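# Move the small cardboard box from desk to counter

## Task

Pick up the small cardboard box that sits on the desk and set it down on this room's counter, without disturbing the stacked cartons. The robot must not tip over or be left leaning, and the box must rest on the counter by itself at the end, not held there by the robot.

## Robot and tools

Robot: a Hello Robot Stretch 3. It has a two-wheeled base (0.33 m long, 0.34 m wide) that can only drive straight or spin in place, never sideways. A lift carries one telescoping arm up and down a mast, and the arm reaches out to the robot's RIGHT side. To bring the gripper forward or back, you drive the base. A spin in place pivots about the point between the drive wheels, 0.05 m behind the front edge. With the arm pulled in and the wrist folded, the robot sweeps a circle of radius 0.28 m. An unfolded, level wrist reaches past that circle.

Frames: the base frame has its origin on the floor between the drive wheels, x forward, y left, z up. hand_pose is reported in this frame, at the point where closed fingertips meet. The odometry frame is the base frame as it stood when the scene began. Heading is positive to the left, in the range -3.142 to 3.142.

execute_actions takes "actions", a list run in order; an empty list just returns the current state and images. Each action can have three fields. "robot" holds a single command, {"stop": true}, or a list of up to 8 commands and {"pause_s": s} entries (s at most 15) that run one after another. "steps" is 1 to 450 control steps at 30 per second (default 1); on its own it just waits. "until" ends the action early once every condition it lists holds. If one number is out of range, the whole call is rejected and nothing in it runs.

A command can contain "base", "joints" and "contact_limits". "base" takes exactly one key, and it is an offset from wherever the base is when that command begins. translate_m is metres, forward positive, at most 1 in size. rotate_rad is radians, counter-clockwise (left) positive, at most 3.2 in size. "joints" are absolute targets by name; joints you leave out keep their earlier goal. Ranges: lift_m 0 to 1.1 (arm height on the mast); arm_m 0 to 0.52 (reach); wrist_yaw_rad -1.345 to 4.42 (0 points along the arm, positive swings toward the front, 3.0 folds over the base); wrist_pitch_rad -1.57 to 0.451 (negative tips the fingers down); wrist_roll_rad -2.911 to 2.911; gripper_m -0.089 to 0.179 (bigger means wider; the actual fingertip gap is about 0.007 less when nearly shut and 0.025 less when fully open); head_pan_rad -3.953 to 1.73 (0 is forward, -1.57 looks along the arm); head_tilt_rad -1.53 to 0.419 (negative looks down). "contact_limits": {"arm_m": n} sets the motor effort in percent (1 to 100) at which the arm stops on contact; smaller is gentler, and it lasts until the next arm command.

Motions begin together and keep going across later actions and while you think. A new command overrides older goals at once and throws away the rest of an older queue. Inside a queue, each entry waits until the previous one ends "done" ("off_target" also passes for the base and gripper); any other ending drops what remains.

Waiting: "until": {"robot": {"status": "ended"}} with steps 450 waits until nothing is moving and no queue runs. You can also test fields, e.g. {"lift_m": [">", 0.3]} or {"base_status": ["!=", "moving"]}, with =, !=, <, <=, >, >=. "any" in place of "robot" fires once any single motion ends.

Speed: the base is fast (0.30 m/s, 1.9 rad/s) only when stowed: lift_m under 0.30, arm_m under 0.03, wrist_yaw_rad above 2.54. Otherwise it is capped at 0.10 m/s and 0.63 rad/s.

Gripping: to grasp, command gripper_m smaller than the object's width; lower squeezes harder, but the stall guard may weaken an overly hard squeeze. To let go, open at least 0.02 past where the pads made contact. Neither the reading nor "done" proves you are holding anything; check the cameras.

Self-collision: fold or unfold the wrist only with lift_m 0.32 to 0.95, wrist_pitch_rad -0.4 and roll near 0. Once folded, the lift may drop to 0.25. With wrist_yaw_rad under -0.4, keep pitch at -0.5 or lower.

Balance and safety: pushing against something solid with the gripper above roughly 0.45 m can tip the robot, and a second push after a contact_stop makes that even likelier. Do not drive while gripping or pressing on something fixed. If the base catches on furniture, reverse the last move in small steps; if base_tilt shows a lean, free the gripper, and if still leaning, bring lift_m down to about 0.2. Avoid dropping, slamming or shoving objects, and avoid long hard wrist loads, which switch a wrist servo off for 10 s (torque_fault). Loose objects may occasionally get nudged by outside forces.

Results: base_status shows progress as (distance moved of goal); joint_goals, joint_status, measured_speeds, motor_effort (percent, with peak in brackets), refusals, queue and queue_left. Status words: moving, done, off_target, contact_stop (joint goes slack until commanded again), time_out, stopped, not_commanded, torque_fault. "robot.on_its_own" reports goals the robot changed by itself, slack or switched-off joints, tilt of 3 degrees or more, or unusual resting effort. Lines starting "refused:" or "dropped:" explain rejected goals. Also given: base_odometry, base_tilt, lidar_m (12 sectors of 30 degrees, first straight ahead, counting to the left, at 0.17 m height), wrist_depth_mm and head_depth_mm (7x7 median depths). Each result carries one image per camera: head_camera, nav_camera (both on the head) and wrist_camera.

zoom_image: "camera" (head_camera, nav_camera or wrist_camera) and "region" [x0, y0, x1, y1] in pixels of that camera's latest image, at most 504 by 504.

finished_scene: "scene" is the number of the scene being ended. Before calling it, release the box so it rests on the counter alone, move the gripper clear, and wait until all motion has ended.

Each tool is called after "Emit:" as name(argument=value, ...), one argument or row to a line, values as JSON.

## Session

Emit:
execute_actions(
  actions=[
    {"robot":{"joints":{"head_tilt_rad":-0.5}},"steps":200,"until":{"robot":{"status":"ended"}}},
  ],
)

Scene clock: 0.87 s.
robot.base_odometry: x=+0.000 y=+0.000 heading=+0.000 (m, m, rad; robot's odometry frame)
robot.turned_by_wheels: +0.000 (rad since the last result)
robot.turned_by_imu: +0.000 (rad since the last result)
robot.base_tilt: forward=+1.5 right=+1.0 (deg)
robot.lidar_m: 1.30 0.76 0.66 0.66 0.92 0.80 0.80 0.93 1.43 1.23 1.30 2.25
robot.head_depth_mm: 2482 2671 2929 2571 1984 1600 1347 / 2564 2778 2987 2582 1975 1591 1343 / 2620 2789 3103 2574 1961 1597 1338 / 1948 2152 2420 2425 1946 1573 1336 / 1511 1628 1765 1927 1872 1582 1327 / 1228 1306 1395 1495 1611 1559 1323 / 1041 1096 1153 1223 1302 1392 1324
robot.base_status: not_commanded
robot.joint_positions: lift_m=+0.504 arm_m=+0.002 wrist_yaw_rad=+2.862 wrist_pitch_rad=-0.550 wrist_roll_rad=-0.007 gripper_m=+0.037 head_pan_rad=+0.010 head_tilt_rad=-0.493
robot.joint_goals: lift_m=+0.504 arm_m=+0.002 wrist_yaw_rad=+2.862 wrist_pitch_rad=-0.550 wrist_roll_rad=-0.007 gripper_m=+0.037 head_pan_rad=+0.010 head_tilt_rad=-0.500
robot.joint_status: lift_m=not_commanded arm_m=not_commanded wrist_yaw_rad=not_commanded wrist_pitch_rad=not_commanded wrist_roll_rad=not_commanded gripper_m=not_commanded head_pan_rad=not_commanded head_tilt_rad=done
robot.measured_speeds: translate_m=+0.000 rotate_rad=+0.000 lift_m=+0.000 arm_m=+0.000 wrist_yaw_rad=+0.000 wrist_pitch_rad=+0.000 wrist_roll_rad=+0.000 head_pan_rad=+0.000 head_tilt_rad=+0.000
robot: refusals=0 queue=done queue_left=0
robot.motor_effort: left_wheel=+0(0) right_wheel=+1(1) lift_m=+26(26) arm_m=+0(0) wrist_yaw_rad=+1(1) wrist_pitch_rad=+6(6) wrist_roll_rad=+0(0) gripper_m=+1(1) head_pan_rad=+0(0) head_tilt_rad=-3(35) (%)
robot.hand_pose: x=+0.0356 y=+0.0511 z=+0.4887 quat_wxyz=(+0.285, +0.698, +0.097, +0.650) (m; robot's base frame)
robot.wrist_depth_mm: - - 658 675 687 702 721 / - - 738 741 755 788 804 / - - 849 838 847 888 910 / - 941 893 897 918 918 920 / 802 - 820 787 811 794 803 / 702 - - 682 702 689 692 / 616 626 626 631 619 613 618
pictures: head_camera (sideways: a quarter turn clockwise sets it upright), nav_camera (sideways: a quarter turn counterclockwise sets it upright), wrist_camera
camera_calibration (this result's frames):
head_camera: T_world_to_cam=[[-0.50602, -0.0441396, -0.861392, 1.14203], [-0.0363849, 0.998893, -0.0298114, 0.048718], [0.861754, 0.0162565, -0.507065, 0.615523], [0, 0, 0, 1]] pos_world=[0.0492319, -0.00826163, 1.2973]
nav_camera: T_world_to_cam=[[0.485741, -0.00530232, 0.874087, -1.09846], [0.0308052, -0.999257, -0.0231805, 0.0792237], [0.87356, 0.0381862, -0.485217, 0.582185], [0, 0, 0, 1]] pos_world=[0.0225533, 0.051109, 1.24447]
wrist_camera: T_world_to_cam=[[0.949886, -0.312592, -0.00166226, -0.0185662], [-0.215418, -0.650727, -0.728114, 0.42438], [0.226521, 0.691983, -0.685454, 0.459921], [0, 0, 0, 1]] pos_world=[0.00487302, -0.0479058, 0.624221]
Images, in order (width x height): head_camera 896x504, nav_camera 672x504, wrist_camera 644x364.

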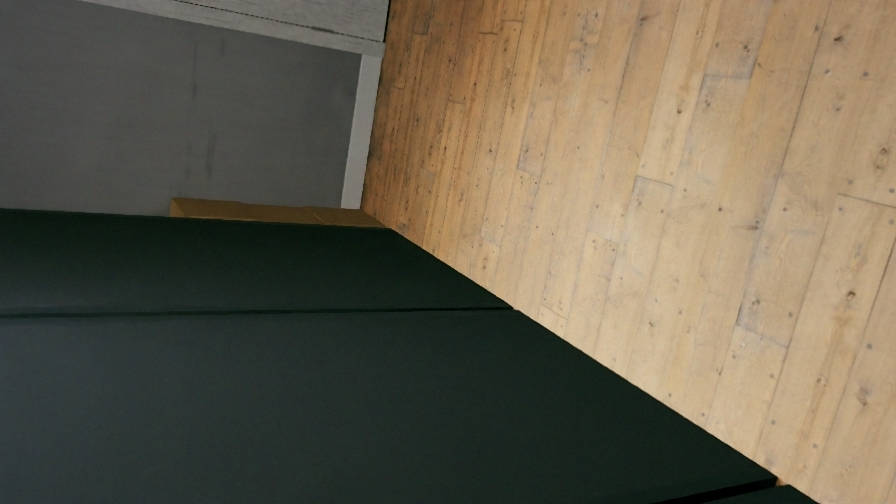

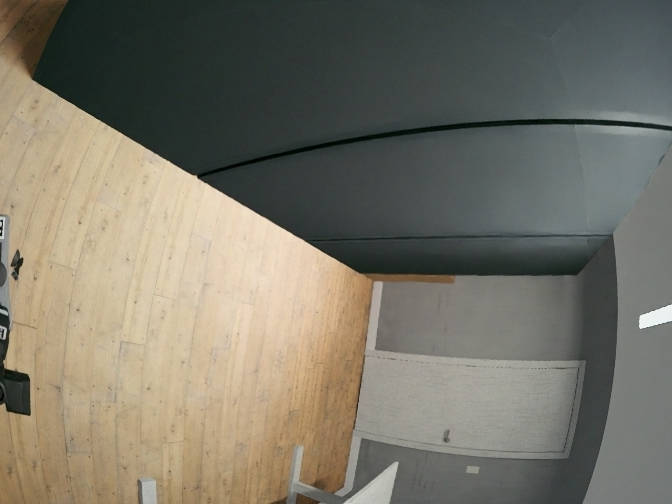

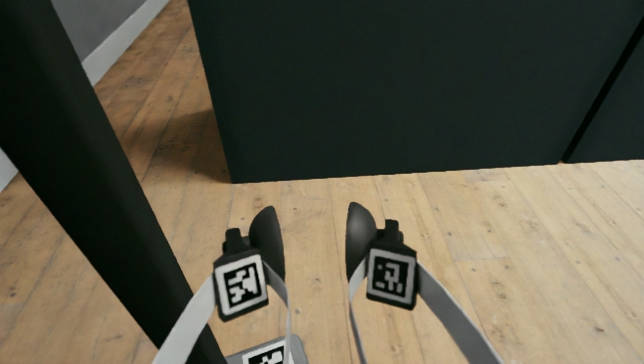

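Emit:
execute_actions(
  actions=[
    {"robot":{"joints":{"head_pan_rad":-1.0,"head_tilt_rad":-0.4}},"steps":200,"until":{"robot":{"status":"ended"}}},
  ],
)

Scene clock: 5.83 s.
robot.base_odometry: x=+0.000 y=+0.000 heading=+0.000 (m, m, rad; robot's odometry frame)
robot.turned_by_wheels: +0.000 (rad since the last result)
robot.turned_by_imu: -0.001 (rad since the last result)
robot.base_tilt: forward=+1.4 right=+1.1 (deg)
robot.lidar_m: 1.29 0.76 0.66 0.66 0.92 0.80 0.80 0.93 1.43 1.22 1.30 2.26
robot.head_depth_mm: 1567 1645 1735 1435 1926 1736 1423 / 1701 1789 1851 1348 1533 1628 1421 / 1842 1973 2003 1274 2100 1722 1414 / 2046 2210 2139 1403 2167 1712 1410 / 2307 2466 2098 2571 2160 1718 1406 / 2613 2807 2080 2667 2141 1698 1408 / 2765 2956 3012 2984 2151 1685 1398
robot.base_status: not_commanded
robot.joint_positions: lift_m=+0.504 arm_m=+0.002 wrist_yaw_rad=+2.862 wrist_pitch_rad=-0.550 wrist_roll_rad=-0.007 gripper_m=+0.037 head_pan_rad=-0.993 head_tilt_rad=-0.409
robot.joint_goals: lift_m=+0.504 arm_m=+0.002 wrist_yaw_rad=+2.862 wrist_pitch_rad=-0.550 wrist_roll_rad=-0.007 gripper_m=+0.037 head_pan_rad=-1.000 head_tilt_rad=-0.400
robot.joint_status: lift_m=not_commanded arm_m=not_commanded wrist_yaw_rad=not_commanded wrist_pitch_rad=not_commanded wrist_roll_rad=not_commanded gripper_m=not_commanded head_pan_rad=done head_tilt_rad=done
robot.measured_speeds: translate_m=+0.000 rotate_rad=+0.000 lift_m=+0.000 arm_m=+0.000 wrist_yaw_rad=+0.000 wrist_pitch_rad=+0.000 wrist_roll_rad=+0.000 head_pan_rad=+0.000 head_tilt_rad=+0.000
robot: refusals=0 queue=done queue_left=0
robot.motor_effort: left_wheel=+0(1) right_wheel=+1(1) lift_m=+26(26) arm_m=+0(0) wrist_yaw_rad=+0(1) wrist_pitch_rad=+6(6) wrist_roll_rad=+0(0) gripper_m=+0(0) head_pan_rad=-3(32) head_tilt_rad=+5(22) (%)
robot.hand_pose: x=+0.0356 y=+0.0511 z=+0.4887 quat_wxyz=(+0.285, +0.698, +0.097, +0.650) (m; robot's base frame)
robot.wrist_depth_mm: - - 656 667 684 704 714 / - - 741 745 753 779 796 / - - 842 840 850 883 896 / - 913 913 890 930 916 912 / 804 - 823 808 822 795 793 / 693 - - 687 711 684 696 / 617 621 636 641 616 619 617
pictures: head_camera (sideways: a quarter turn clockwise sets it upright), nav_camera (sideways: a quarter turn counterclockwise sets it upright), wrist_camera
camera_calibration (this result's frames):
head_camera: T_world_to_cam=[[-0.268714, 0.340342, -0.901088, 1.19236], [0.823852, 0.565905, -0.0319383, 0.046243], [0.49906, -0.750945, -0.432458, 0.520657], [0, 0, 0, 1]] pos_world=[0.0224671, -0.0409943, 1.30106]
nav_camera: T_world_to_cam=[[0.215583, -0.349014, 0.911983, -1.14625], [-0.824704, -0.565162, -0.0213357, 0.0820431], [0.522865, -0.747516, -0.409672, 0.486023], [0, 0, 0, 1]] pos_world=[0.0606477, 0.00962158, 1.24622]
wrist_camera: T_world_to_cam=[[0.949886, -0.312592, -0.00166224, -0.0185662], [-0.215418, -0.650727, -0.728114, 0.42438], [0.226521, 0.691983, -0.685454, 0.459921], [0, 0, 0, 1]] pos_world=[0.00487302, -0.0479058, 0.624221]
Images, in order (width x height): head_camera 896x504, nav_camera 672x504, wrist_camera 644x364.

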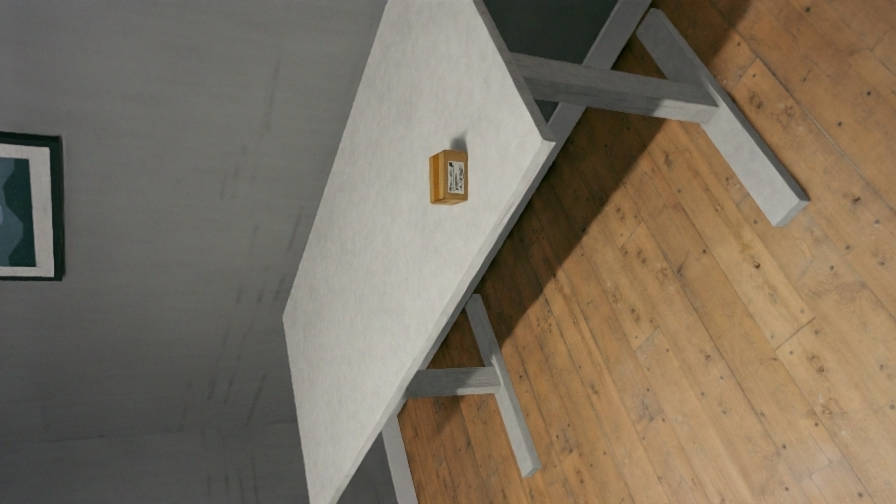

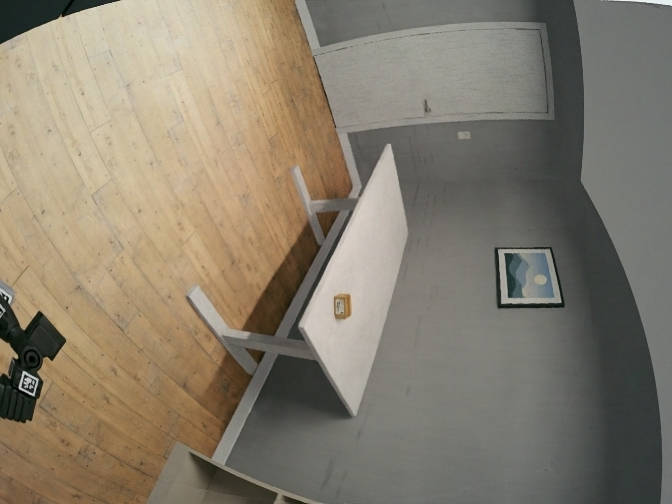

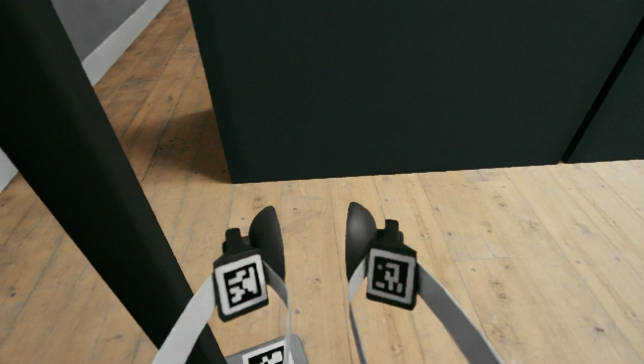

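Emit:
execute_actions(
  actions=[
    {"robot":[{"base":{"rotate_rad":-1.12},"joints":{"lift_m":0.8,"wrist_pitch_rad":-0.4}},{"base":{"translate_m":0.42},"joints":{"wrist_yaw_rad":0.0,"gripper_m":0.17}},{"base":{"rotate_rad":1.6},"joints":{"wrist_pitch_rad":-0.22,"head_pan_rad":-1.57,"head_tilt_rad":-0.7}},{"joints":{"arm_m":0.2}}],"steps":450,"until":{"robot":{"status":"ended"}}},
    {"steps":450,"until":{"robot":{"status":"ended"}}},
  ],
)

Scene clock: 37.90 s.
robot.base_odometry: x=+0.183 y=-0.378 heading=+0.480 (m, m, rad; robot's odometry frame)
robot.turned_by_wheels: +0.480 (rad since the last result)
robot.turned_by_imu: +0.471 (rad since the last result)
robot.base_tilt: forward=+1.4 right=+1.1 (deg)
robot.lidar_m: 1.15 0.97 0.97 1.27 1.07 1.08 1.23 0.93 0.90 0.89 1.85 2.07
robot.head_depth_mm: 1199 1293 1077 1489 - - - / 1290 1368 1064 924 - 1381 1208 / 1394 1430 1067 911 - 1372 1209 / 1527 1413 1060 897 1558 1350 1205 / 1675 1413 1060 1758 1598 1374 1201 / 1807 1397 1050 1853 1591 1362 1202 / 2012 1388 1131 1908 1598 1360 1192
robot.base_status: done (rotate_rad +1.5999 of +1.6000)
robot.joint_positions: lift_m=+0.800 arm_m=+0.200 wrist_yaw_rad=+0.002 wrist_pitch_rad=-0.240 wrist_roll_rad=-0.007 gripper_m=+0.170 head_pan_rad=-1.563 head_tilt_rad=-0.691
robot.joint_goals: lift_m=+0.800 arm_m=+0.200 wrist_yaw_rad=+0.000 wrist_pitch_rad=-0.220 wrist_roll_rad=-0.007 gripper_m=+0.170 head_pan_rad=-1.570 head_tilt_rad=-0.700
robot.joint_status: lift_m=done arm_m=done wrist_yaw_rad=done wrist_pitch_rad=done wrist_roll_rad=not_commanded gripper_m=done head_pan_rad=done head_tilt_rad=done
robot.measured_speeds: translate_m=+0.000 rotate_rad=+0.000 lift_m=+0.000 arm_m=+0.000 wrist_yaw_rad=+0.000 wrist_pitch_rad=+0.000 wrist_roll_rad=+0.000 head_pan_rad=+0.000 head_tilt_rad=+0.000
robot: refusals=0 queue=done queue_left=0
robot.motor_effort: left_wheel=-3(7) right_wheel=+3(8) lift_m=+29(31) arm_m=+3(4) wrist_yaw_rad=-2(5) wrist_pitch_rad=+10(10) wrist_roll_rad=+0(0) gripper_m=+1(84) head_pan_rad=-3(28) head_tilt_rad=-5(35) (%)
robot.hand_pose: x=-0.0210 y=-0.5878 z=+0.8544 quat_wxyz=(+0.705, +0.086, -0.699, -0.084) (m; robot's base frame)
robot.wrist_depth_mm: - - - - 880 750 657 / - - - - 912 786 675 / 914 885 857 845 819 782 702 / 657 582 569 559 553 542 715 / - 449 408 382 411 428 772 / - 357 341 336 334 330 779 / - - 293 280 276 294 874
pictures: head_camera (sideways: a quarter turn clockwise sets it upright), nav_camera (sideways: a quarter turn counterclockwise sets it upright), wrist_camera
camera_calibration (this result's frames):
head_camera: T_world_to_cam=[[-0.0442248, 0.66563, -0.744971, 0.987437], [0.998932, 0.0394768, -0.0240286, 0.034867], [0.0134149, -0.745237, -0.666664, 0.828326], [0, 0, 0, 1]] pos_world=[-0.00227254, -0.0413439, 1.28866]
nav_camera: T_world_to_cam=[[-0.00514891, -0.648142, 0.761502, -0.948683], [-0.999362, -0.023584, -0.0268304, 0.090253], [0.0353491, -0.761154, -0.647607, 0.798566], [0, 0, 0, 1]] pos_world=[0.0570821, -0.00492028, 1.242]
wrist_camera: T_world_to_cam=[[-0.999341, 0.0337866, -0.0132912, 0.00865794], [0.0265288, 0.429582, -0.902638, 1.05193], [-0.0247874, -0.902396, -0.430195, 0.00497279], [0, 0, 0, 1]] pos_world=[-0.0191309, -0.447695, 0.951766]
Images, in order (width x height): head_camera 896x504, nav_camera 672x504, wrist_camera 644x364.

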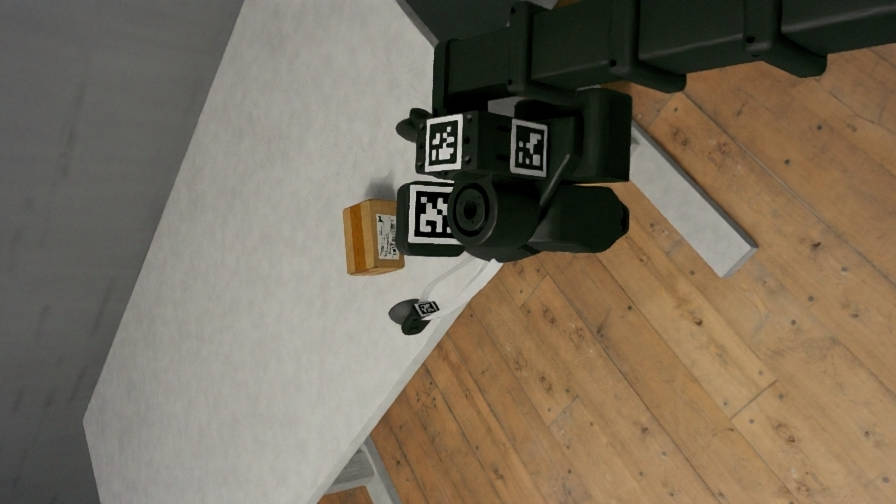

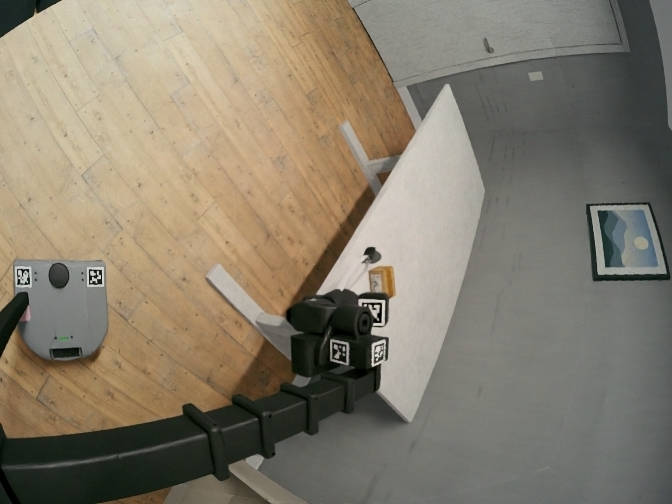

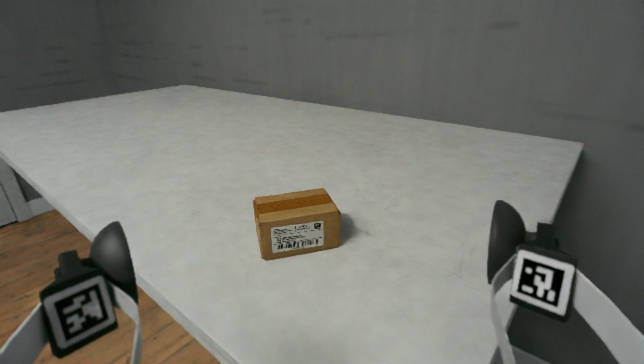

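Emit:
execute_actions(
  actions=[
    {"robot":[{"base":{"translate_m":-0.02},"joints":{"lift_m":0.70,"wrist_yaw_rad":0.15,"arm_m":0.26}},{"joints":{"arm_m":0.42}}],"steps":450,"until":{"robot":{"status":"ended"}}},
  ],
)

Scene clock: 57.07 s.
robot.base_odometry: x=+0.165 y=-0.387 heading=+0.480 (m, m, rad; robot's odometry frame)
robot.turned_by_wheels: +0.000 (rad since the last result)
robot.turned_by_imu: -0.002 (rad since the last result)
robot.base_tilt: forward=+1.4 right=+1.1 (deg)
robot.lidar_m: 1.16 0.99 0.99 1.25 1.06 1.06 1.21 0.91 0.93 0.88 1.86 2.10
robot.head_depth_mm: 1187 1278 1070 1561 1623 1411 - / 1270 1360 1074 922 - 1371 1196 / 1385 1420 1104 788 1506 1373 1200 / 1501 1411 1096 823 1570 1340 1210 / 1659 1409 1060 913 1592 1370 1198 / 1812 1407 1051 1852 1593 1365 1200 / 1974 1388 1126 1889 1592 1366 1190
robot.base_status: done (translate_m -0.0200 of -0.0200)
robot.joint_positions: lift_m=+0.700 arm_m=+0.420 wrist_yaw_rad=+0.148 wrist_pitch_rad=-0.239 wrist_roll_rad=-0.007 gripper_m=+0.170 head_pan_rad=-1.563 head_tilt_rad=-0.691
robot.joint_goals: lift_m=+0.700 arm_m=+0.420 wrist_yaw_rad=+0.150 wrist_pitch_rad=-0.220 wrist_roll_rad=-0.007 gripper_m=+0.170 head_pan_rad=-1.570 head_tilt_rad=-0.700
robot.joint_status: lift_m=done arm_m=done wrist_yaw_rad=done wrist_pitch_rad=done wrist_roll_rad=not_commanded gripper_m=done head_pan_rad=done head_tilt_rad=done
robot.measured_speeds: translate_m=+0.000 rotate_rad=+0.000 lift_m=+0.000 arm_m=+0.000 wrist_yaw_rad=+0.000 wrist_pitch_rad=+0.000 wrist_roll_rad=+0.000 head_pan_rad=+0.000 head_tilt_rad=+0.000
robot: refusals=0 queue=done queue_left=0
robot.motor_effort: left_wheel=-2(8) right_wheel=+3(6) lift_m=+23(29) arm_m=+4(4) wrist_yaw_rad=+3(5) wrist_pitch_rad=+10(10) wrist_roll_rad=+0(0) gripper_m=+0(1) head_pan_rad=-3(3) head_tilt_rad=-5(5) (%)
robot.hand_pose: x=+0.0144 y=-0.8052 z=+0.7547 quat_wxyz=(+0.709, +0.136, -0.691, -0.032) (m; robot's base frame)
robot.wrist_depth_mm: - - - 980 770 639 544 / - - 996 938 770 650 562 / 513 501 486 475 459 450 441 / 334 327 319 316 313 304 303 / 247 256 156 147 162 242 229 / - 193 124 127 132 183 191 / - 161 133 136 144 156 154
pictures: head_camera (sideways: a quarter turn clockwise sets it upright), nav_camera (sideways: a quarter turn counterclockwise sets it upright), wrist_camera
camera_calibration (this result's frames):
head_camera: T_world_to_cam=[[-0.0442229, 0.665635, -0.744966, 0.98743], [0.998932, 0.039474, -0.0240284, 0.0348667], [0.0134127, -0.745232, -0.66667, 0.828334], [0, 0, 0, 1]] pos_world=[-0.00227266, -0.0413438, 1.28866]
nav_camera: T_world_to_cam=[[-0.00515079, -0.648148, 0.761497, -0.948676], [-0.999362, -0.0235808, -0.0268305, 0.0902532], [0.0353468, -0.76115, -0.647612, 0.798574], [0, 0, 0, 1]] pos_world=[0.0570821, -0.00491998, 1.242]
wrist_camera: T_world_to_cam=[[-0.99364, -0.111813, -0.0133009, -0.0673063], [-0.0361491, 0.428633, -0.902755, 1.05464], [0.106641, -0.896533, -0.429949, -0.230543], [0, 0, 0, 1]] pos_world=[-0.00416862, -0.666268, 0.852064]
Images, in order (width x height): head_camera 896x504, nav_camera 672x504, wrist_camera 644x364.

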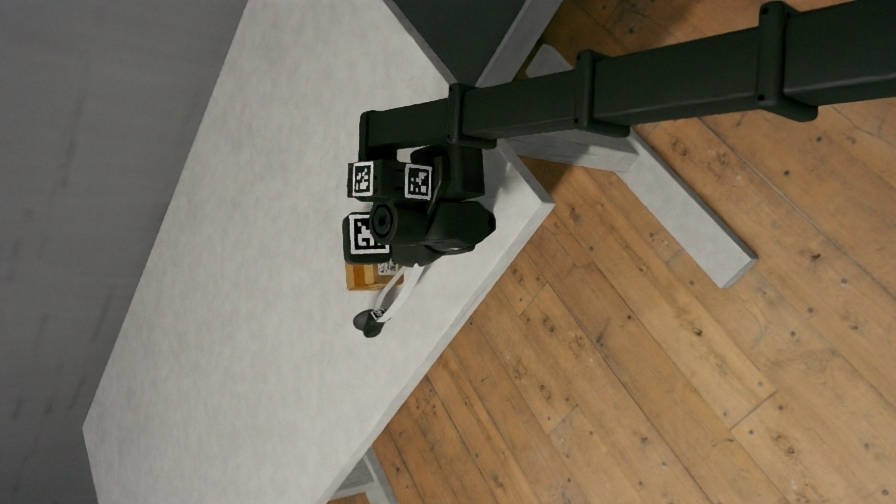

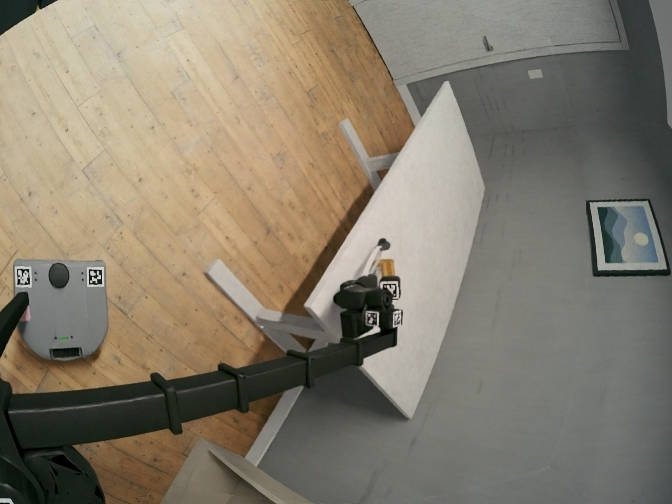

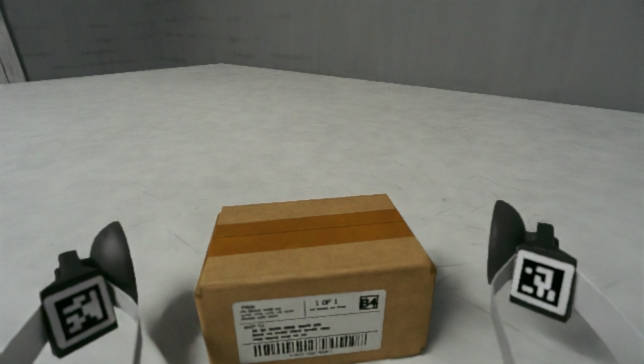

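Lower about 1 cm, then grip.

Emit:
execute_actions(
  actions=[
    {"robot":[{"joints":{"lift_m":0.688,"arm_m":0.415,"head_pan_rad":1.5,"head_tilt_rad":-0.7}},{"joints":{"gripper_m":0.05}},{"joints":{"lift_m":0.743}}],"steps":450,"until":{"robot":{"status":"ended"}}},
  ],
)

Scene clock: 66.10 s.
robot.base_odometry: x=+0.165 y=-0.387 heading=+0.480 (m, m, rad; robot's odometry frame)
robot.turned_by_wheels: +0.000 (rad since the last result)
robot.turned_by_imu: -0.002 (rad since the last result)
robot.base_tilt: forward=+1.5 right=+1.0 (deg)
robot.lidar_m: 1.16 0.99 0.99 1.25 1.06 1.06 1.21 0.91 0.93 0.88 1.85 2.11
robot.head_depth_mm: 2029 1002 1095 1214 1384 1388 1213 / 1889 2204 2341 1409 1500 1380 1212 / 1665 1906 2192 1930 1605 1378 1209 / 1474 1668 1909 1922 1601 1378 1204 / 1337 1491 1682 1812 1597 1367 1198 / 1215 1335 1488 1652 1592 1371 1220 / 1109 1216 1329 1487 1551 1371 -
robot.base_status: done (translate_m -0.0200 of -0.0200)
robot.joint_positions: lift_m=+0.743 arm_m=+0.415 wrist_yaw_rad=+0.148 wrist_pitch_rad=-0.245 wrist_roll_rad=-0.007 gripper_m=+0.054 head_pan_rad=+1.493 head_tilt_rad=-0.691
robot.joint_goals: lift_m=+0.743 arm_m=+0.415 wrist_yaw_rad=+0.150 wrist_pitch_rad=-0.220 wrist_roll_rad=-0.007 gripper_m=+0.053 head_pan_rad=+1.500 head_tilt_rad=-0.700
robot.joint_status: lift_m=done arm_m=done wrist_yaw_rad=done wrist_pitch_rad=done wrist_roll_rad=not_commanded gripper_m=done head_pan_rad=done head_tilt_rad=done
robot.measured_speeds: translate_m=+0.000 rotate_rad=+0.000 lift_m=+0.000 arm_m=+0.000 wrist_yaw_rad=+0.000 wrist_pitch_rad=+0.000 wrist_roll_rad=+0.000 head_pan_rad=+0.000 head_tilt_rad=+0.000
robot: refusals=0 queue=done queue_left=0
robot.motor_effort: left_wheel=-3(3) right_wheel=+3(3) lift_m=+30(31) arm_m=-3(2) wrist_yaw_rad=+2(3) wrist_pitch_rad=+13(13) wrist_roll_rad=+0(0) gripper_m=-22(95) head_pan_rad=+3(32) head_tilt_rad=-5(2) (%)
robot.hand_pose: x=+0.0144 y=-0.8004 z=+0.7959 quat_wxyz=(+0.709, +0.139, -0.691, -0.034) (m; robot's base frame)
robot.wrist_depth_mm: - - - 997 777 650 548 / - - - - 821 671 567 / 659 645 629 610 600 581 553 / 431 429 394 168 391 400 392 / 322 325 127 129 131 303 298 / 256 260 131 135 138 248 241 / 213 204 197 195 200 204 203
pictures: head_camera (sideways: a quarter turn clockwise sets it upright), nav_camera (sideways: a quarter turn counterclockwise sets it upright), wrist_camera
camera_calibration (this result's frames):
head_camera: T_world_to_cam=[[-0.0128902, -0.666978, -0.744966, 0.987239], [-0.998646, 0.0461381, -0.0240284, 0.047052], [0.0503977, 0.743647, -0.66667, 0.828108], [0, 0, 0, 1]] pos_world=[0.0179793, 0.0404758, 1.28866]
nav_camera: T_world_to_cam=[[0.0605866, 0.64533, 0.761497, -0.949077], [0.997715, -0.0620098, -0.0268305, 0.078071], [0.0299058, 0.761383, -0.647612, 0.798607], [0, 0, 0, 1]] pos_world=[-0.0442742, 0.0092639, 1.242]
wrist_camera: T_world_to_cam=[[-0.993607, -0.112134, -0.01308, -0.0666364], [-0.0371447, 0.434125, -0.900086, 1.09206], [0.106609, -0.893846, -0.435515, -0.201955], [0, 0, 0, 1]] pos_world=[-0.00411575, -0.662082, 0.894126]
Images, in order (width x height): head_camera 896x504, nav_camera 672x504, wrist_camera 644x364.

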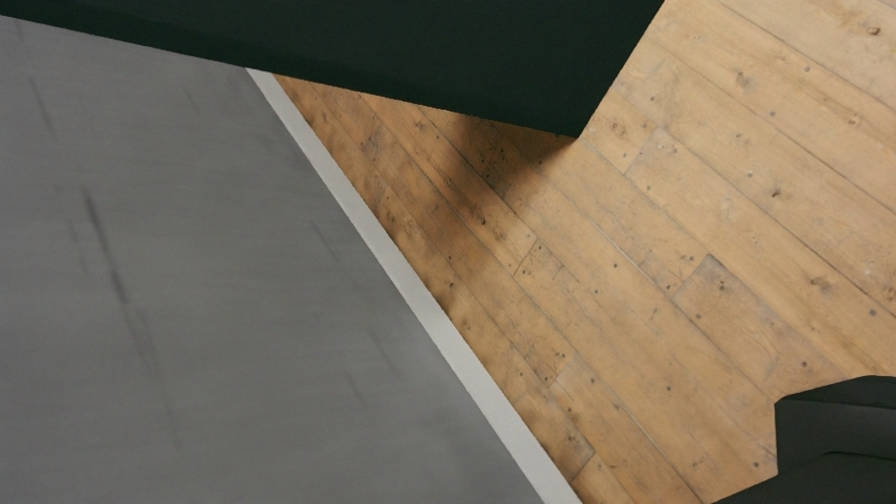

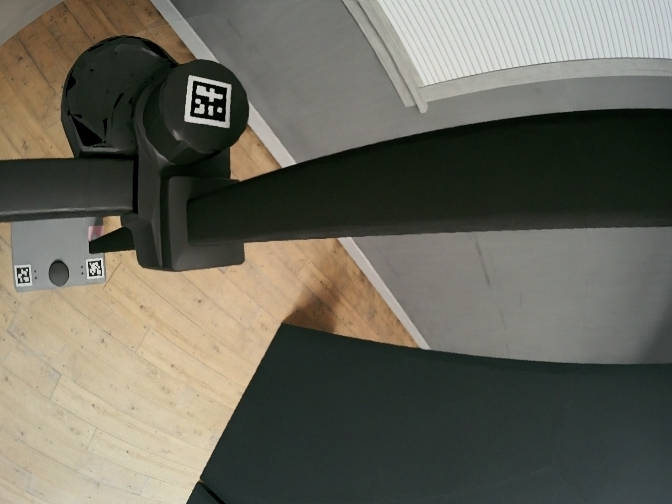

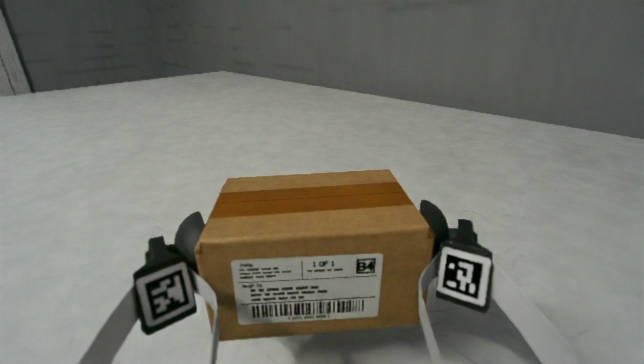

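Emit:
execute_actions(
  actions=[
    {"robot":[{"joints":{"arm_m":0.0}},{"base":{"rotate_rad":1.895},"joints":{"lift_m":0.4,"wrist_yaw_rad":2.65}},{"base":{"translate_m":0.895},"joints":{"lift_m":0.29,"head_pan_rad":0,"head_tilt_rad":-0.9}},{"base":{"rotate_rad":-1.062}}],"steps":450,"until":{"robot":{"status":"ended"}}},
    {"steps":450,"until":{"robot":{"status":"ended"}}},
  ],
)

Scene clock: 96.20 s.
robot.base_odometry: x=-0.479 y=+0.234 heading=+1.313 (m, m, rad; robot's odometry frame)
robot.turned_by_wheels: +0.833 (rad since the last result)
robot.turned_by_imu: +0.824 (rad since the last result)
robot.base_tilt: forward=+1.4 right=+1.1 (deg)
robot.lidar_m: 0.97 0.38 0.28 0.27 0.28 0.40 1.17 1.45 1.72 2.02 0.78 0.67
robot.head_depth_mm: 2690 2198 1341 1218 1213 1261 1146 / 2677 2178 1862 1607 1412 1263 1139 / 2696 2186 1853 1593 1412 1256 1140 / 2655 2180 1843 1584 1409 1257 1139 / 1843 1941 1764 1591 1401 1250 1137 / 1097 1140 1185 1241 1275 1216 1118 / 784 803 824 848 877 904 936
robot.base_status: done (rotate_rad -1.0619 of -1.0620)
robot.joint_positions: lift_m=+0.290 arm_m=+0.002 wrist_yaw_rad=+2.648 wrist_pitch_rad=-0.247 wrist_roll_rad=-0.007 gripper_m=+0.064 head_pan_rad=+0.007 head_tilt_rad=-0.890
robot.joint_goals: lift_m=+0.290 arm_m=+0.000 wrist_yaw_rad=+2.650 wrist_pitch_rad=-0.220 wrist_roll_rad=-0.007 gripper_m=+0.063 head_pan_rad=+0.000 head_tilt_rad=-0.900
robot.joint_status: lift_m=done arm_m=done wrist_yaw_rad=done wrist_pitch_rad=done wrist_roll_rad=not_commanded gripper_m=done head_pan_rad=done head_tilt_rad=done
robot.measured_speeds: translate_m=+0.000 rotate_rad=+0.000 lift_m=+0.000 arm_m=+0.000 wrist_yaw_rad=+0.000 wrist_pitch_rad=+0.000 wrist_roll_rad=+0.000 head_pan_rad=+0.000 head_tilt_rad=+0.000
robot: refusals=0 queue=done queue_left=0
robot.on_its_own: gripper_m is held at +0.063, not at your +0.050, by its stall guard, which is not easing now
robot.motor_effort: left_wheel=+2(10) right_wheel=-2(9) lift_m=+24(29) arm_m=-3(5) wrist_yaw_rad=+4(6) wrist_pitch_rad=+13(13) wrist_roll_rad=+0(0) gripper_m=-19(21) head_pan_rad=-3(33) head_tilt_rad=-6(29) (%)
robot.hand_pose: x=+0.0938 y=+0.0665 z=+0.3429 quat_wxyz=(+0.257, +0.699, -0.086, +0.662) (m; robot's base frame)
robot.wrist_depth_mm: 243 266 299 342 403 489 617 / 252 279 317 365 429 530 685 / 264 291 333 387 464 574 767 / 275 306 334 168 497 640 851 / 288 316 127 129 130 703 767 / 301 326 132 135 138 638 615 / 318 369 397 468 508 523 519
pictures: head_camera (sideways: a quarter turn clockwise sets it upright), nav_camera (sideways: a quarter turn counterclockwise sets it upright), wrist_camera
camera_calibration (this result's frames):
head_camera: T_world_to_cam=[[-0.799461, -0.0445664, -0.599062, 0.801913], [-0.0427305, 0.998937, -0.0172898, 0.0324427], [0.599196, 0.0117757, -0.800516, 0.998823], [0, 0, 0, 1]] pos_world=[0.0439941, -0.00843165, 1.28053]
nav_camera: T_world_to_cam=[[0.785541, -0.00476757, 0.618792, -0.767534], [0.0171229, -0.99942, -0.0294373, 0.0874391], [0.618573, 0.0337197, -0.785003, 0.973698], [0, 0, 0, 1]] pos_world=[-0.000871682, 0.0508963, 1.24187]
wrist_camera: T_world_to_cam=[[0.862729, -0.505499, -0.0130375, -0.0443829], [-0.230795, -0.370693, -0.899623, 0.382469], [0.449925, 0.779139, -0.436474, 0.224038], [0, 0, 0, 1]] pos_world=[0.025762, -0.0552139, 0.441286]
Images, in order (width x height): head_camera 896x504, nav_camera 672x504, wrist_camera 644x364.

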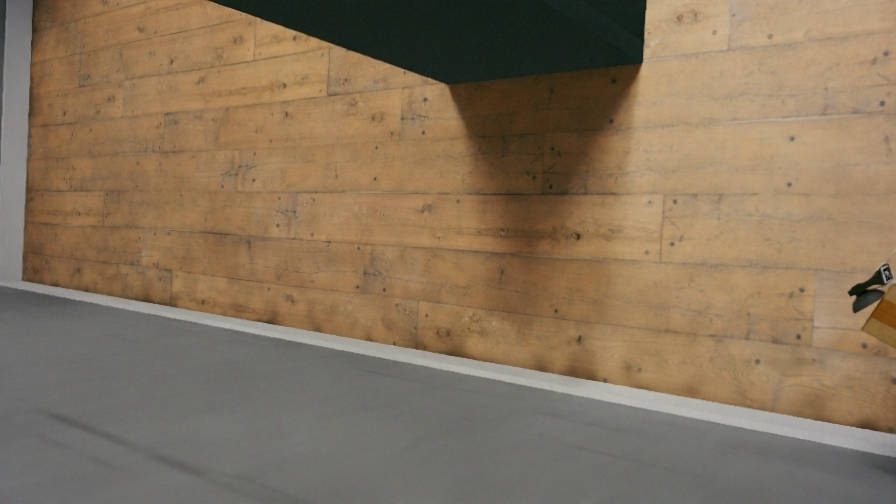

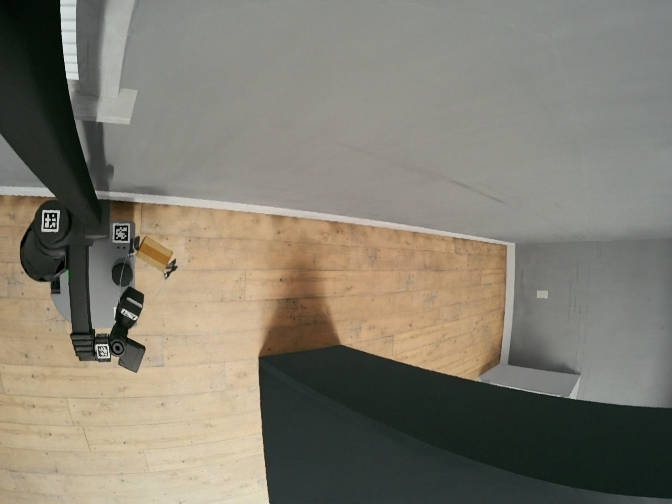

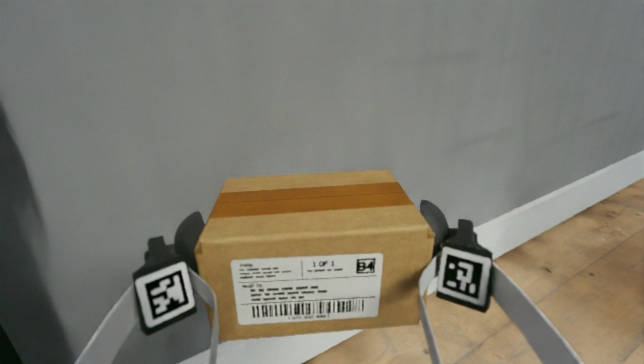

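Emit:
execute_actions(
  actions=[
    {"robot":[{"base":{"rotate_rad":-0.06}},{"base":{"translate_m":1.0},"joints":{"head_pan_rad":-0.8,"head_tilt_rad":-0.45}},{"base":{"translate_m":0.5}}],"steps":450,"until":{"robot":{"status":"ended"}}},
  ],
)

Scene clock: 110.77 s.
robot.base_odometry: x=-0.011 y=+1.659 heading=+1.253 (m, m, rad; robot's odometry frame)
robot.turned_by_wheels: -0.060 (rad since the last result)
robot.turned_by_imu: -0.054 (rad since the last result)
robot.base_tilt: forward=+1.3 right=+1.1 (deg)
robot.lidar_m: 1.39 0.47 0.33 0.32 0.33 0.44 1.14 0.57 0.69 1.76 1.52 1.38
robot.head_depth_mm: 2830 2532 2298 2562 2071 1648 1373 / 2509 2496 1963 2243 2055 1650 1370 / 2240 2310 1710 1931 2044 1644 1366 / 2025 2105 1530 1695 1891 1619 1366 / 1854 1951 1431 1558 1731 1625 1354 / 1707 1804 1539 1709 1895 1619 1353 / 1600 1693 1747 1937 2006 1616 1351
robot.base_status: done (translate_m +0.5000 of +0.5000)
robot.joint_positions: lift_m=+0.290 arm_m=+0.002 wrist_yaw_rad=+2.648 wrist_pitch_rad=-0.247 wrist_roll_rad=-0.007 gripper_m=+0.064 head_pan_rad=-0.793 head_tilt_rad=-0.457
robot.joint_goals: lift_m=+0.290 arm_m=+0.000 wrist_yaw_rad=+2.650 wrist_pitch_rad=-0.220 wrist_roll_rad=-0.007 gripper_m=+0.063 head_pan_rad=-0.800 head_tilt_rad=-0.450
robot.joint_status: lift_m=done arm_m=done wrist_yaw_rad=done wrist_pitch_rad=done wrist_roll_rad=not_commanded gripper_m=done head_pan_rad=done head_tilt_rad=done
robot.measured_speeds: translate_m=+0.000 rotate_rad=+0.000 lift_m=+0.000 arm_m=+0.000 wrist_yaw_rad=+0.000 wrist_pitch_rad=+0.000 wrist_roll_rad=+0.000 head_pan_rad=+0.000 head_tilt_rad=+0.000
robot: refusals=0 queue=done queue_left=0
robot.on_its_own: gripper_m is held at +0.063, not at your +0.050, by its stall guard, which is not easing now
robot.motor_effort: left_wheel=+1(11) right_wheel=-1(7) lift_m=+24(24) arm_m=-3(3) wrist_yaw_rad=+4(4) wrist_pitch_rad=+13(13) wrist_roll_rad=+0(0) gripper_m=-19(19) head_pan_rad=-3(32) head_tilt_rad=+5(33) (%)
robot.hand_pose: x=+0.0938 y=+0.0665 z=+0.3429 quat_wxyz=(+0.257, +0.699, -0.086, +0.662) (m; robot's base frame)
robot.wrist_depth_mm: 278 308 351 407 489 607 809 / 291 321 370 434 526 660 910 / 303 336 390 459 568 729 - / 314 352 389 168 602 805 977 / 328 366 127 129 131 771 765 / 340 373 131 135 138 632 618 / 356 416 447 500 508 518 517
pictures: head_camera (sideways: a quarter turn clockwise sets it upright), nav_camera (sideways: a quarter turn counterclockwise sets it upright), wrist_camera
camera_calibration (this result's frames):
head_camera: T_world_to_cam=[[-0.361164, 0.310926, -0.879139, 1.16429], [0.694058, 0.719262, -0.030748, 0.045483], [0.622771, -0.621279, -0.475572, 0.576003], [0, 0, 0, 1]] pos_world=[0.0302141, -0.0368638, 1.2989]
nav_camera: T_world_to_cam=[[0.311199, -0.330365, 0.891075, -1.11955], [-0.696848, -0.716869, -0.0224111, 0.0826618], [0.646187, -0.613969, -0.453303, 0.542046], [0, 0, 0, 1]] pos_world=[0.0557433, 0.022196, 1.24517]
wrist_camera: T_world_to_cam=[[0.862765, -0.505437, -0.0130373, -0.0443689], [-0.230768, -0.370709, -0.899622, 0.382471], [0.449869, 0.779171, -0.436474, 0.224035], [0, 0, 0, 1]] pos_world=[0.0257554, -0.0552022, 0.441286]
Images, in order (width x height): head_camera 896x504, nav_camera 672x504, wrist_camera 644x364.

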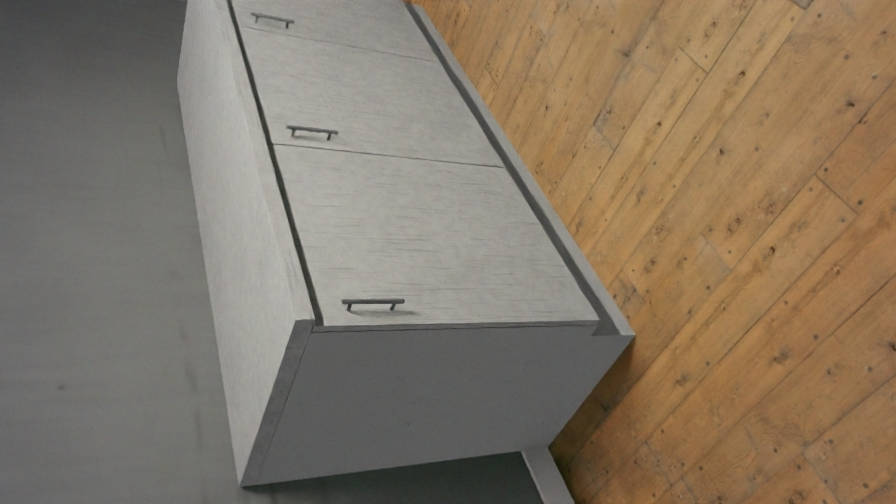

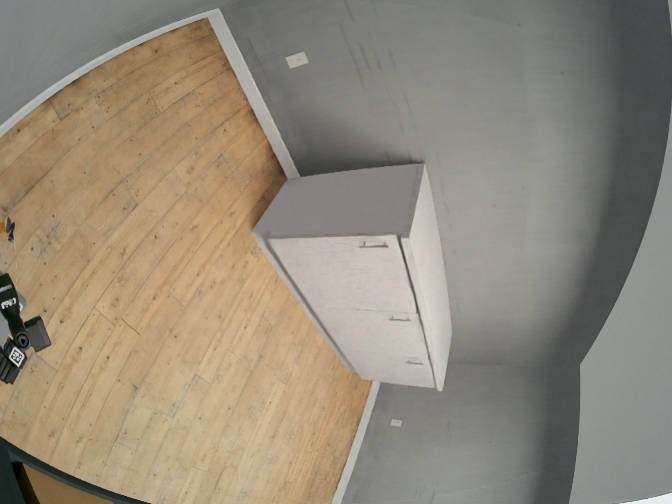

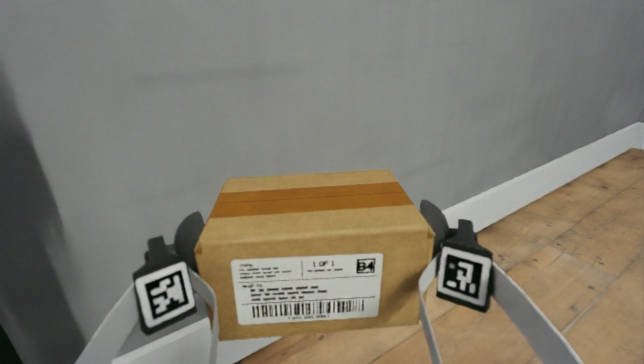

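Emit:
execute_actions(
  actions=[
    {"robot":[{"base":{"rotate_rad":-0.27}},{"base":{"translate_m":0.85}},{"base":{"translate_m":0.29},"joints":{"lift_m":0.7}},{"base":{"rotate_rad":0.6},"joints":{"lift_m":0.98,"wrist_yaw_rad":0,"head_pan_rad":-1.57,"head_tilt_rad":-0.6}},{"joints":{"arm_m":0.4}}],"steps":450,"until":{"robot":{"status":"ended"}}},
    {"steps":450,"until":{"robot":{"status":"ended"}}},
  ],
)

Scene clock: 142.70 s.
robot.base_odometry: x=+0.621 y=+2.607 heading=+1.583 (m, m, rad; robot's odometry frame)
robot.turned_by_wheels: +0.330 (rad since the last result)
robot.turned_by_imu: +0.327 (rad since the last result)
robot.base_tilt: forward=+1.4 right=+1.0 (deg)
robot.lidar_m: 0.55 0.65 0.65 0.65 0.77 1.43 1.59 1.89 0.57 0.57 0.62 0.54
robot.head_depth_mm: 2594 - 793 656 710 1440 1269 / 2630 - 827 667 721 834 1191 / 1882 - 819 683 754 879 1057 / 1439 1310 816 702 791 934 1135 / 1146 1177 849 721 835 992 1187 / 946 1021 843 753 881 1061 1226 / 808 859 840 791 934 1098 1198
robot.base_status: done (rotate_rad +0.5999 of +0.6000)
robot.joint_positions: lift_m=+0.980 arm_m=+0.400 wrist_yaw_rad=+0.002 wrist_pitch_rad=-0.247 wrist_roll_rad=-0.007 gripper_m=+0.064 head_pan_rad=-1.563 head_tilt_rad=-0.593
robot.joint_goals: lift_m=+0.980 arm_m=+0.400 wrist_yaw_rad=+0.000 wrist_pitch_rad=-0.220 wrist_roll_rad=-0.007 gripper_m=+0.063 head_pan_rad=-1.570 head_tilt_rad=-0.600
robot.joint_status: lift_m=done arm_m=done wrist_yaw_rad=done wrist_pitch_rad=done wrist_roll_rad=not_commanded gripper_m=done head_pan_rad=done head_tilt_rad=done
robot.measured_speeds: translate_m=+0.000 rotate_rad=+0.000 lift_m=+0.000 arm_m=+0.000 wrist_yaw_rad=+0.000 wrist_pitch_rad=+0.000 wrist_roll_rad=+0.000 head_pan_rad=+0.000 head_tilt_rad=+0.000
robot: refusals=0 queue=done queue_left=0
robot.on_its_own: gripper_m is held at +0.063, not at your +0.050, by its stall guard, which is not easing now
robot.motor_effort: left_wheel=-3(10) right_wheel=+4(6) lift_m=+30(32) arm_m=+4(3) wrist_yaw_rad=-1(5) wrist_pitch_rad=+13(14) wrist_roll_rad=+0(0) gripper_m=-19(19) head_pan_rad=-3(32) head_tilt_rad=-4(23) (%)
robot.hand_pose: x=-0.0210 y=-0.7872 z=+1.0326 quat_wxyz=(+0.704, +0.088, -0.699, -0.086) (m; robot's base frame)
robot.wrist_depth_mm: 357 468 700 - - - - / 360 476 713 - - - - / 365 484 688 770 763 820 - / 369 477 502 168 502 508 - / 371 414 127 129 131 384 380 / 325 327 131 135 138 315 306 / 271 260 250 249 254 261 259
pictures: head_camera (sideways: a quarter turn clockwise sets it upright), nav_camera (sideways: a quarter turn counterclockwise sets it upright), wrist_camera
camera_calibration (this result's frames):
head_camera: T_world_to_cam=[[-0.0436022, 0.589026, -0.806937, 1.06821], [0.998953, 0.0368996, -0.0270427, 0.0387943], [0.0138468, -0.807271, -0.590018, 0.728619], [0, 0, 0, 1]] pos_world=[-0.0022665, -0.0424388, 1.29292]
nav_camera: T_world_to_cam=[[-0.00578225, -0.569994, 0.821629, -1.02706], [-0.999343, -0.0260929, -0.0251345, 0.0880484], [0.0357652, -0.821235, -0.569469, 0.696915], [0, 0, 0, 1]] pos_world=[0.0571267, -0.010789, 1.24294]
wrist_camera: T_world_to_cam=[[-0.999336, 0.0340277, -0.01303, 0.0176465], [0.0265776, 0.436097, -0.899507, 1.30035], [-0.0249258, -0.899256, -0.436712, -0.0890854], [0, 0, 0, 1]] pos_world=[-0.0191457, -0.647788, 1.131]
Images, in order (width x height): head_camera 896x504, nav_camera 672x504, wrist_camera 644x364.

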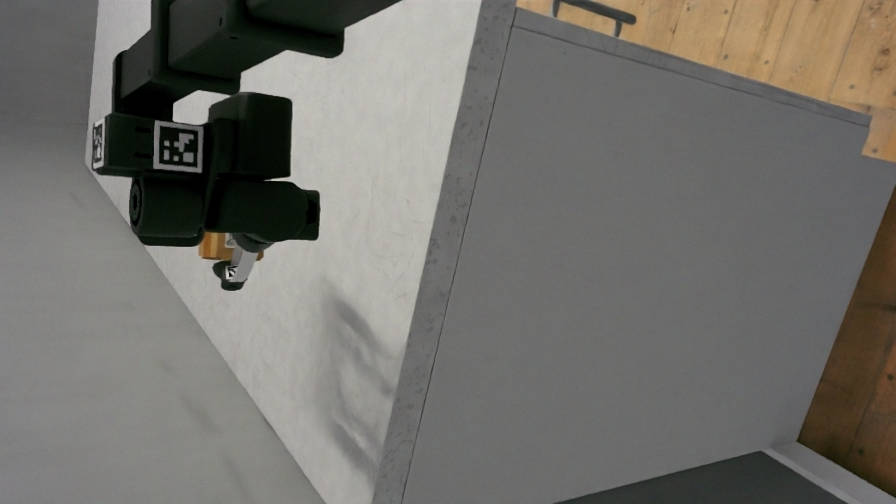

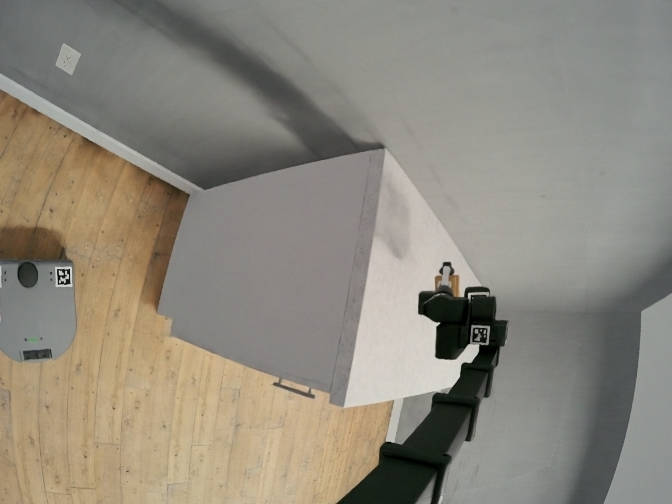

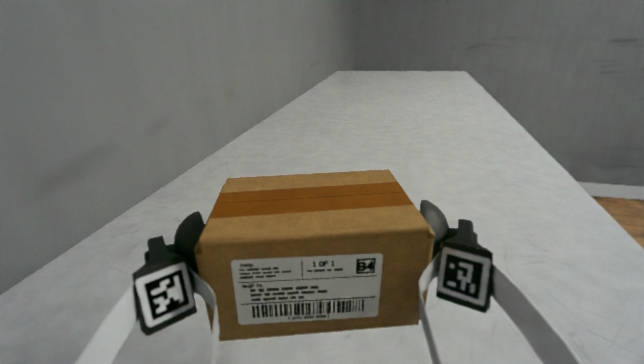

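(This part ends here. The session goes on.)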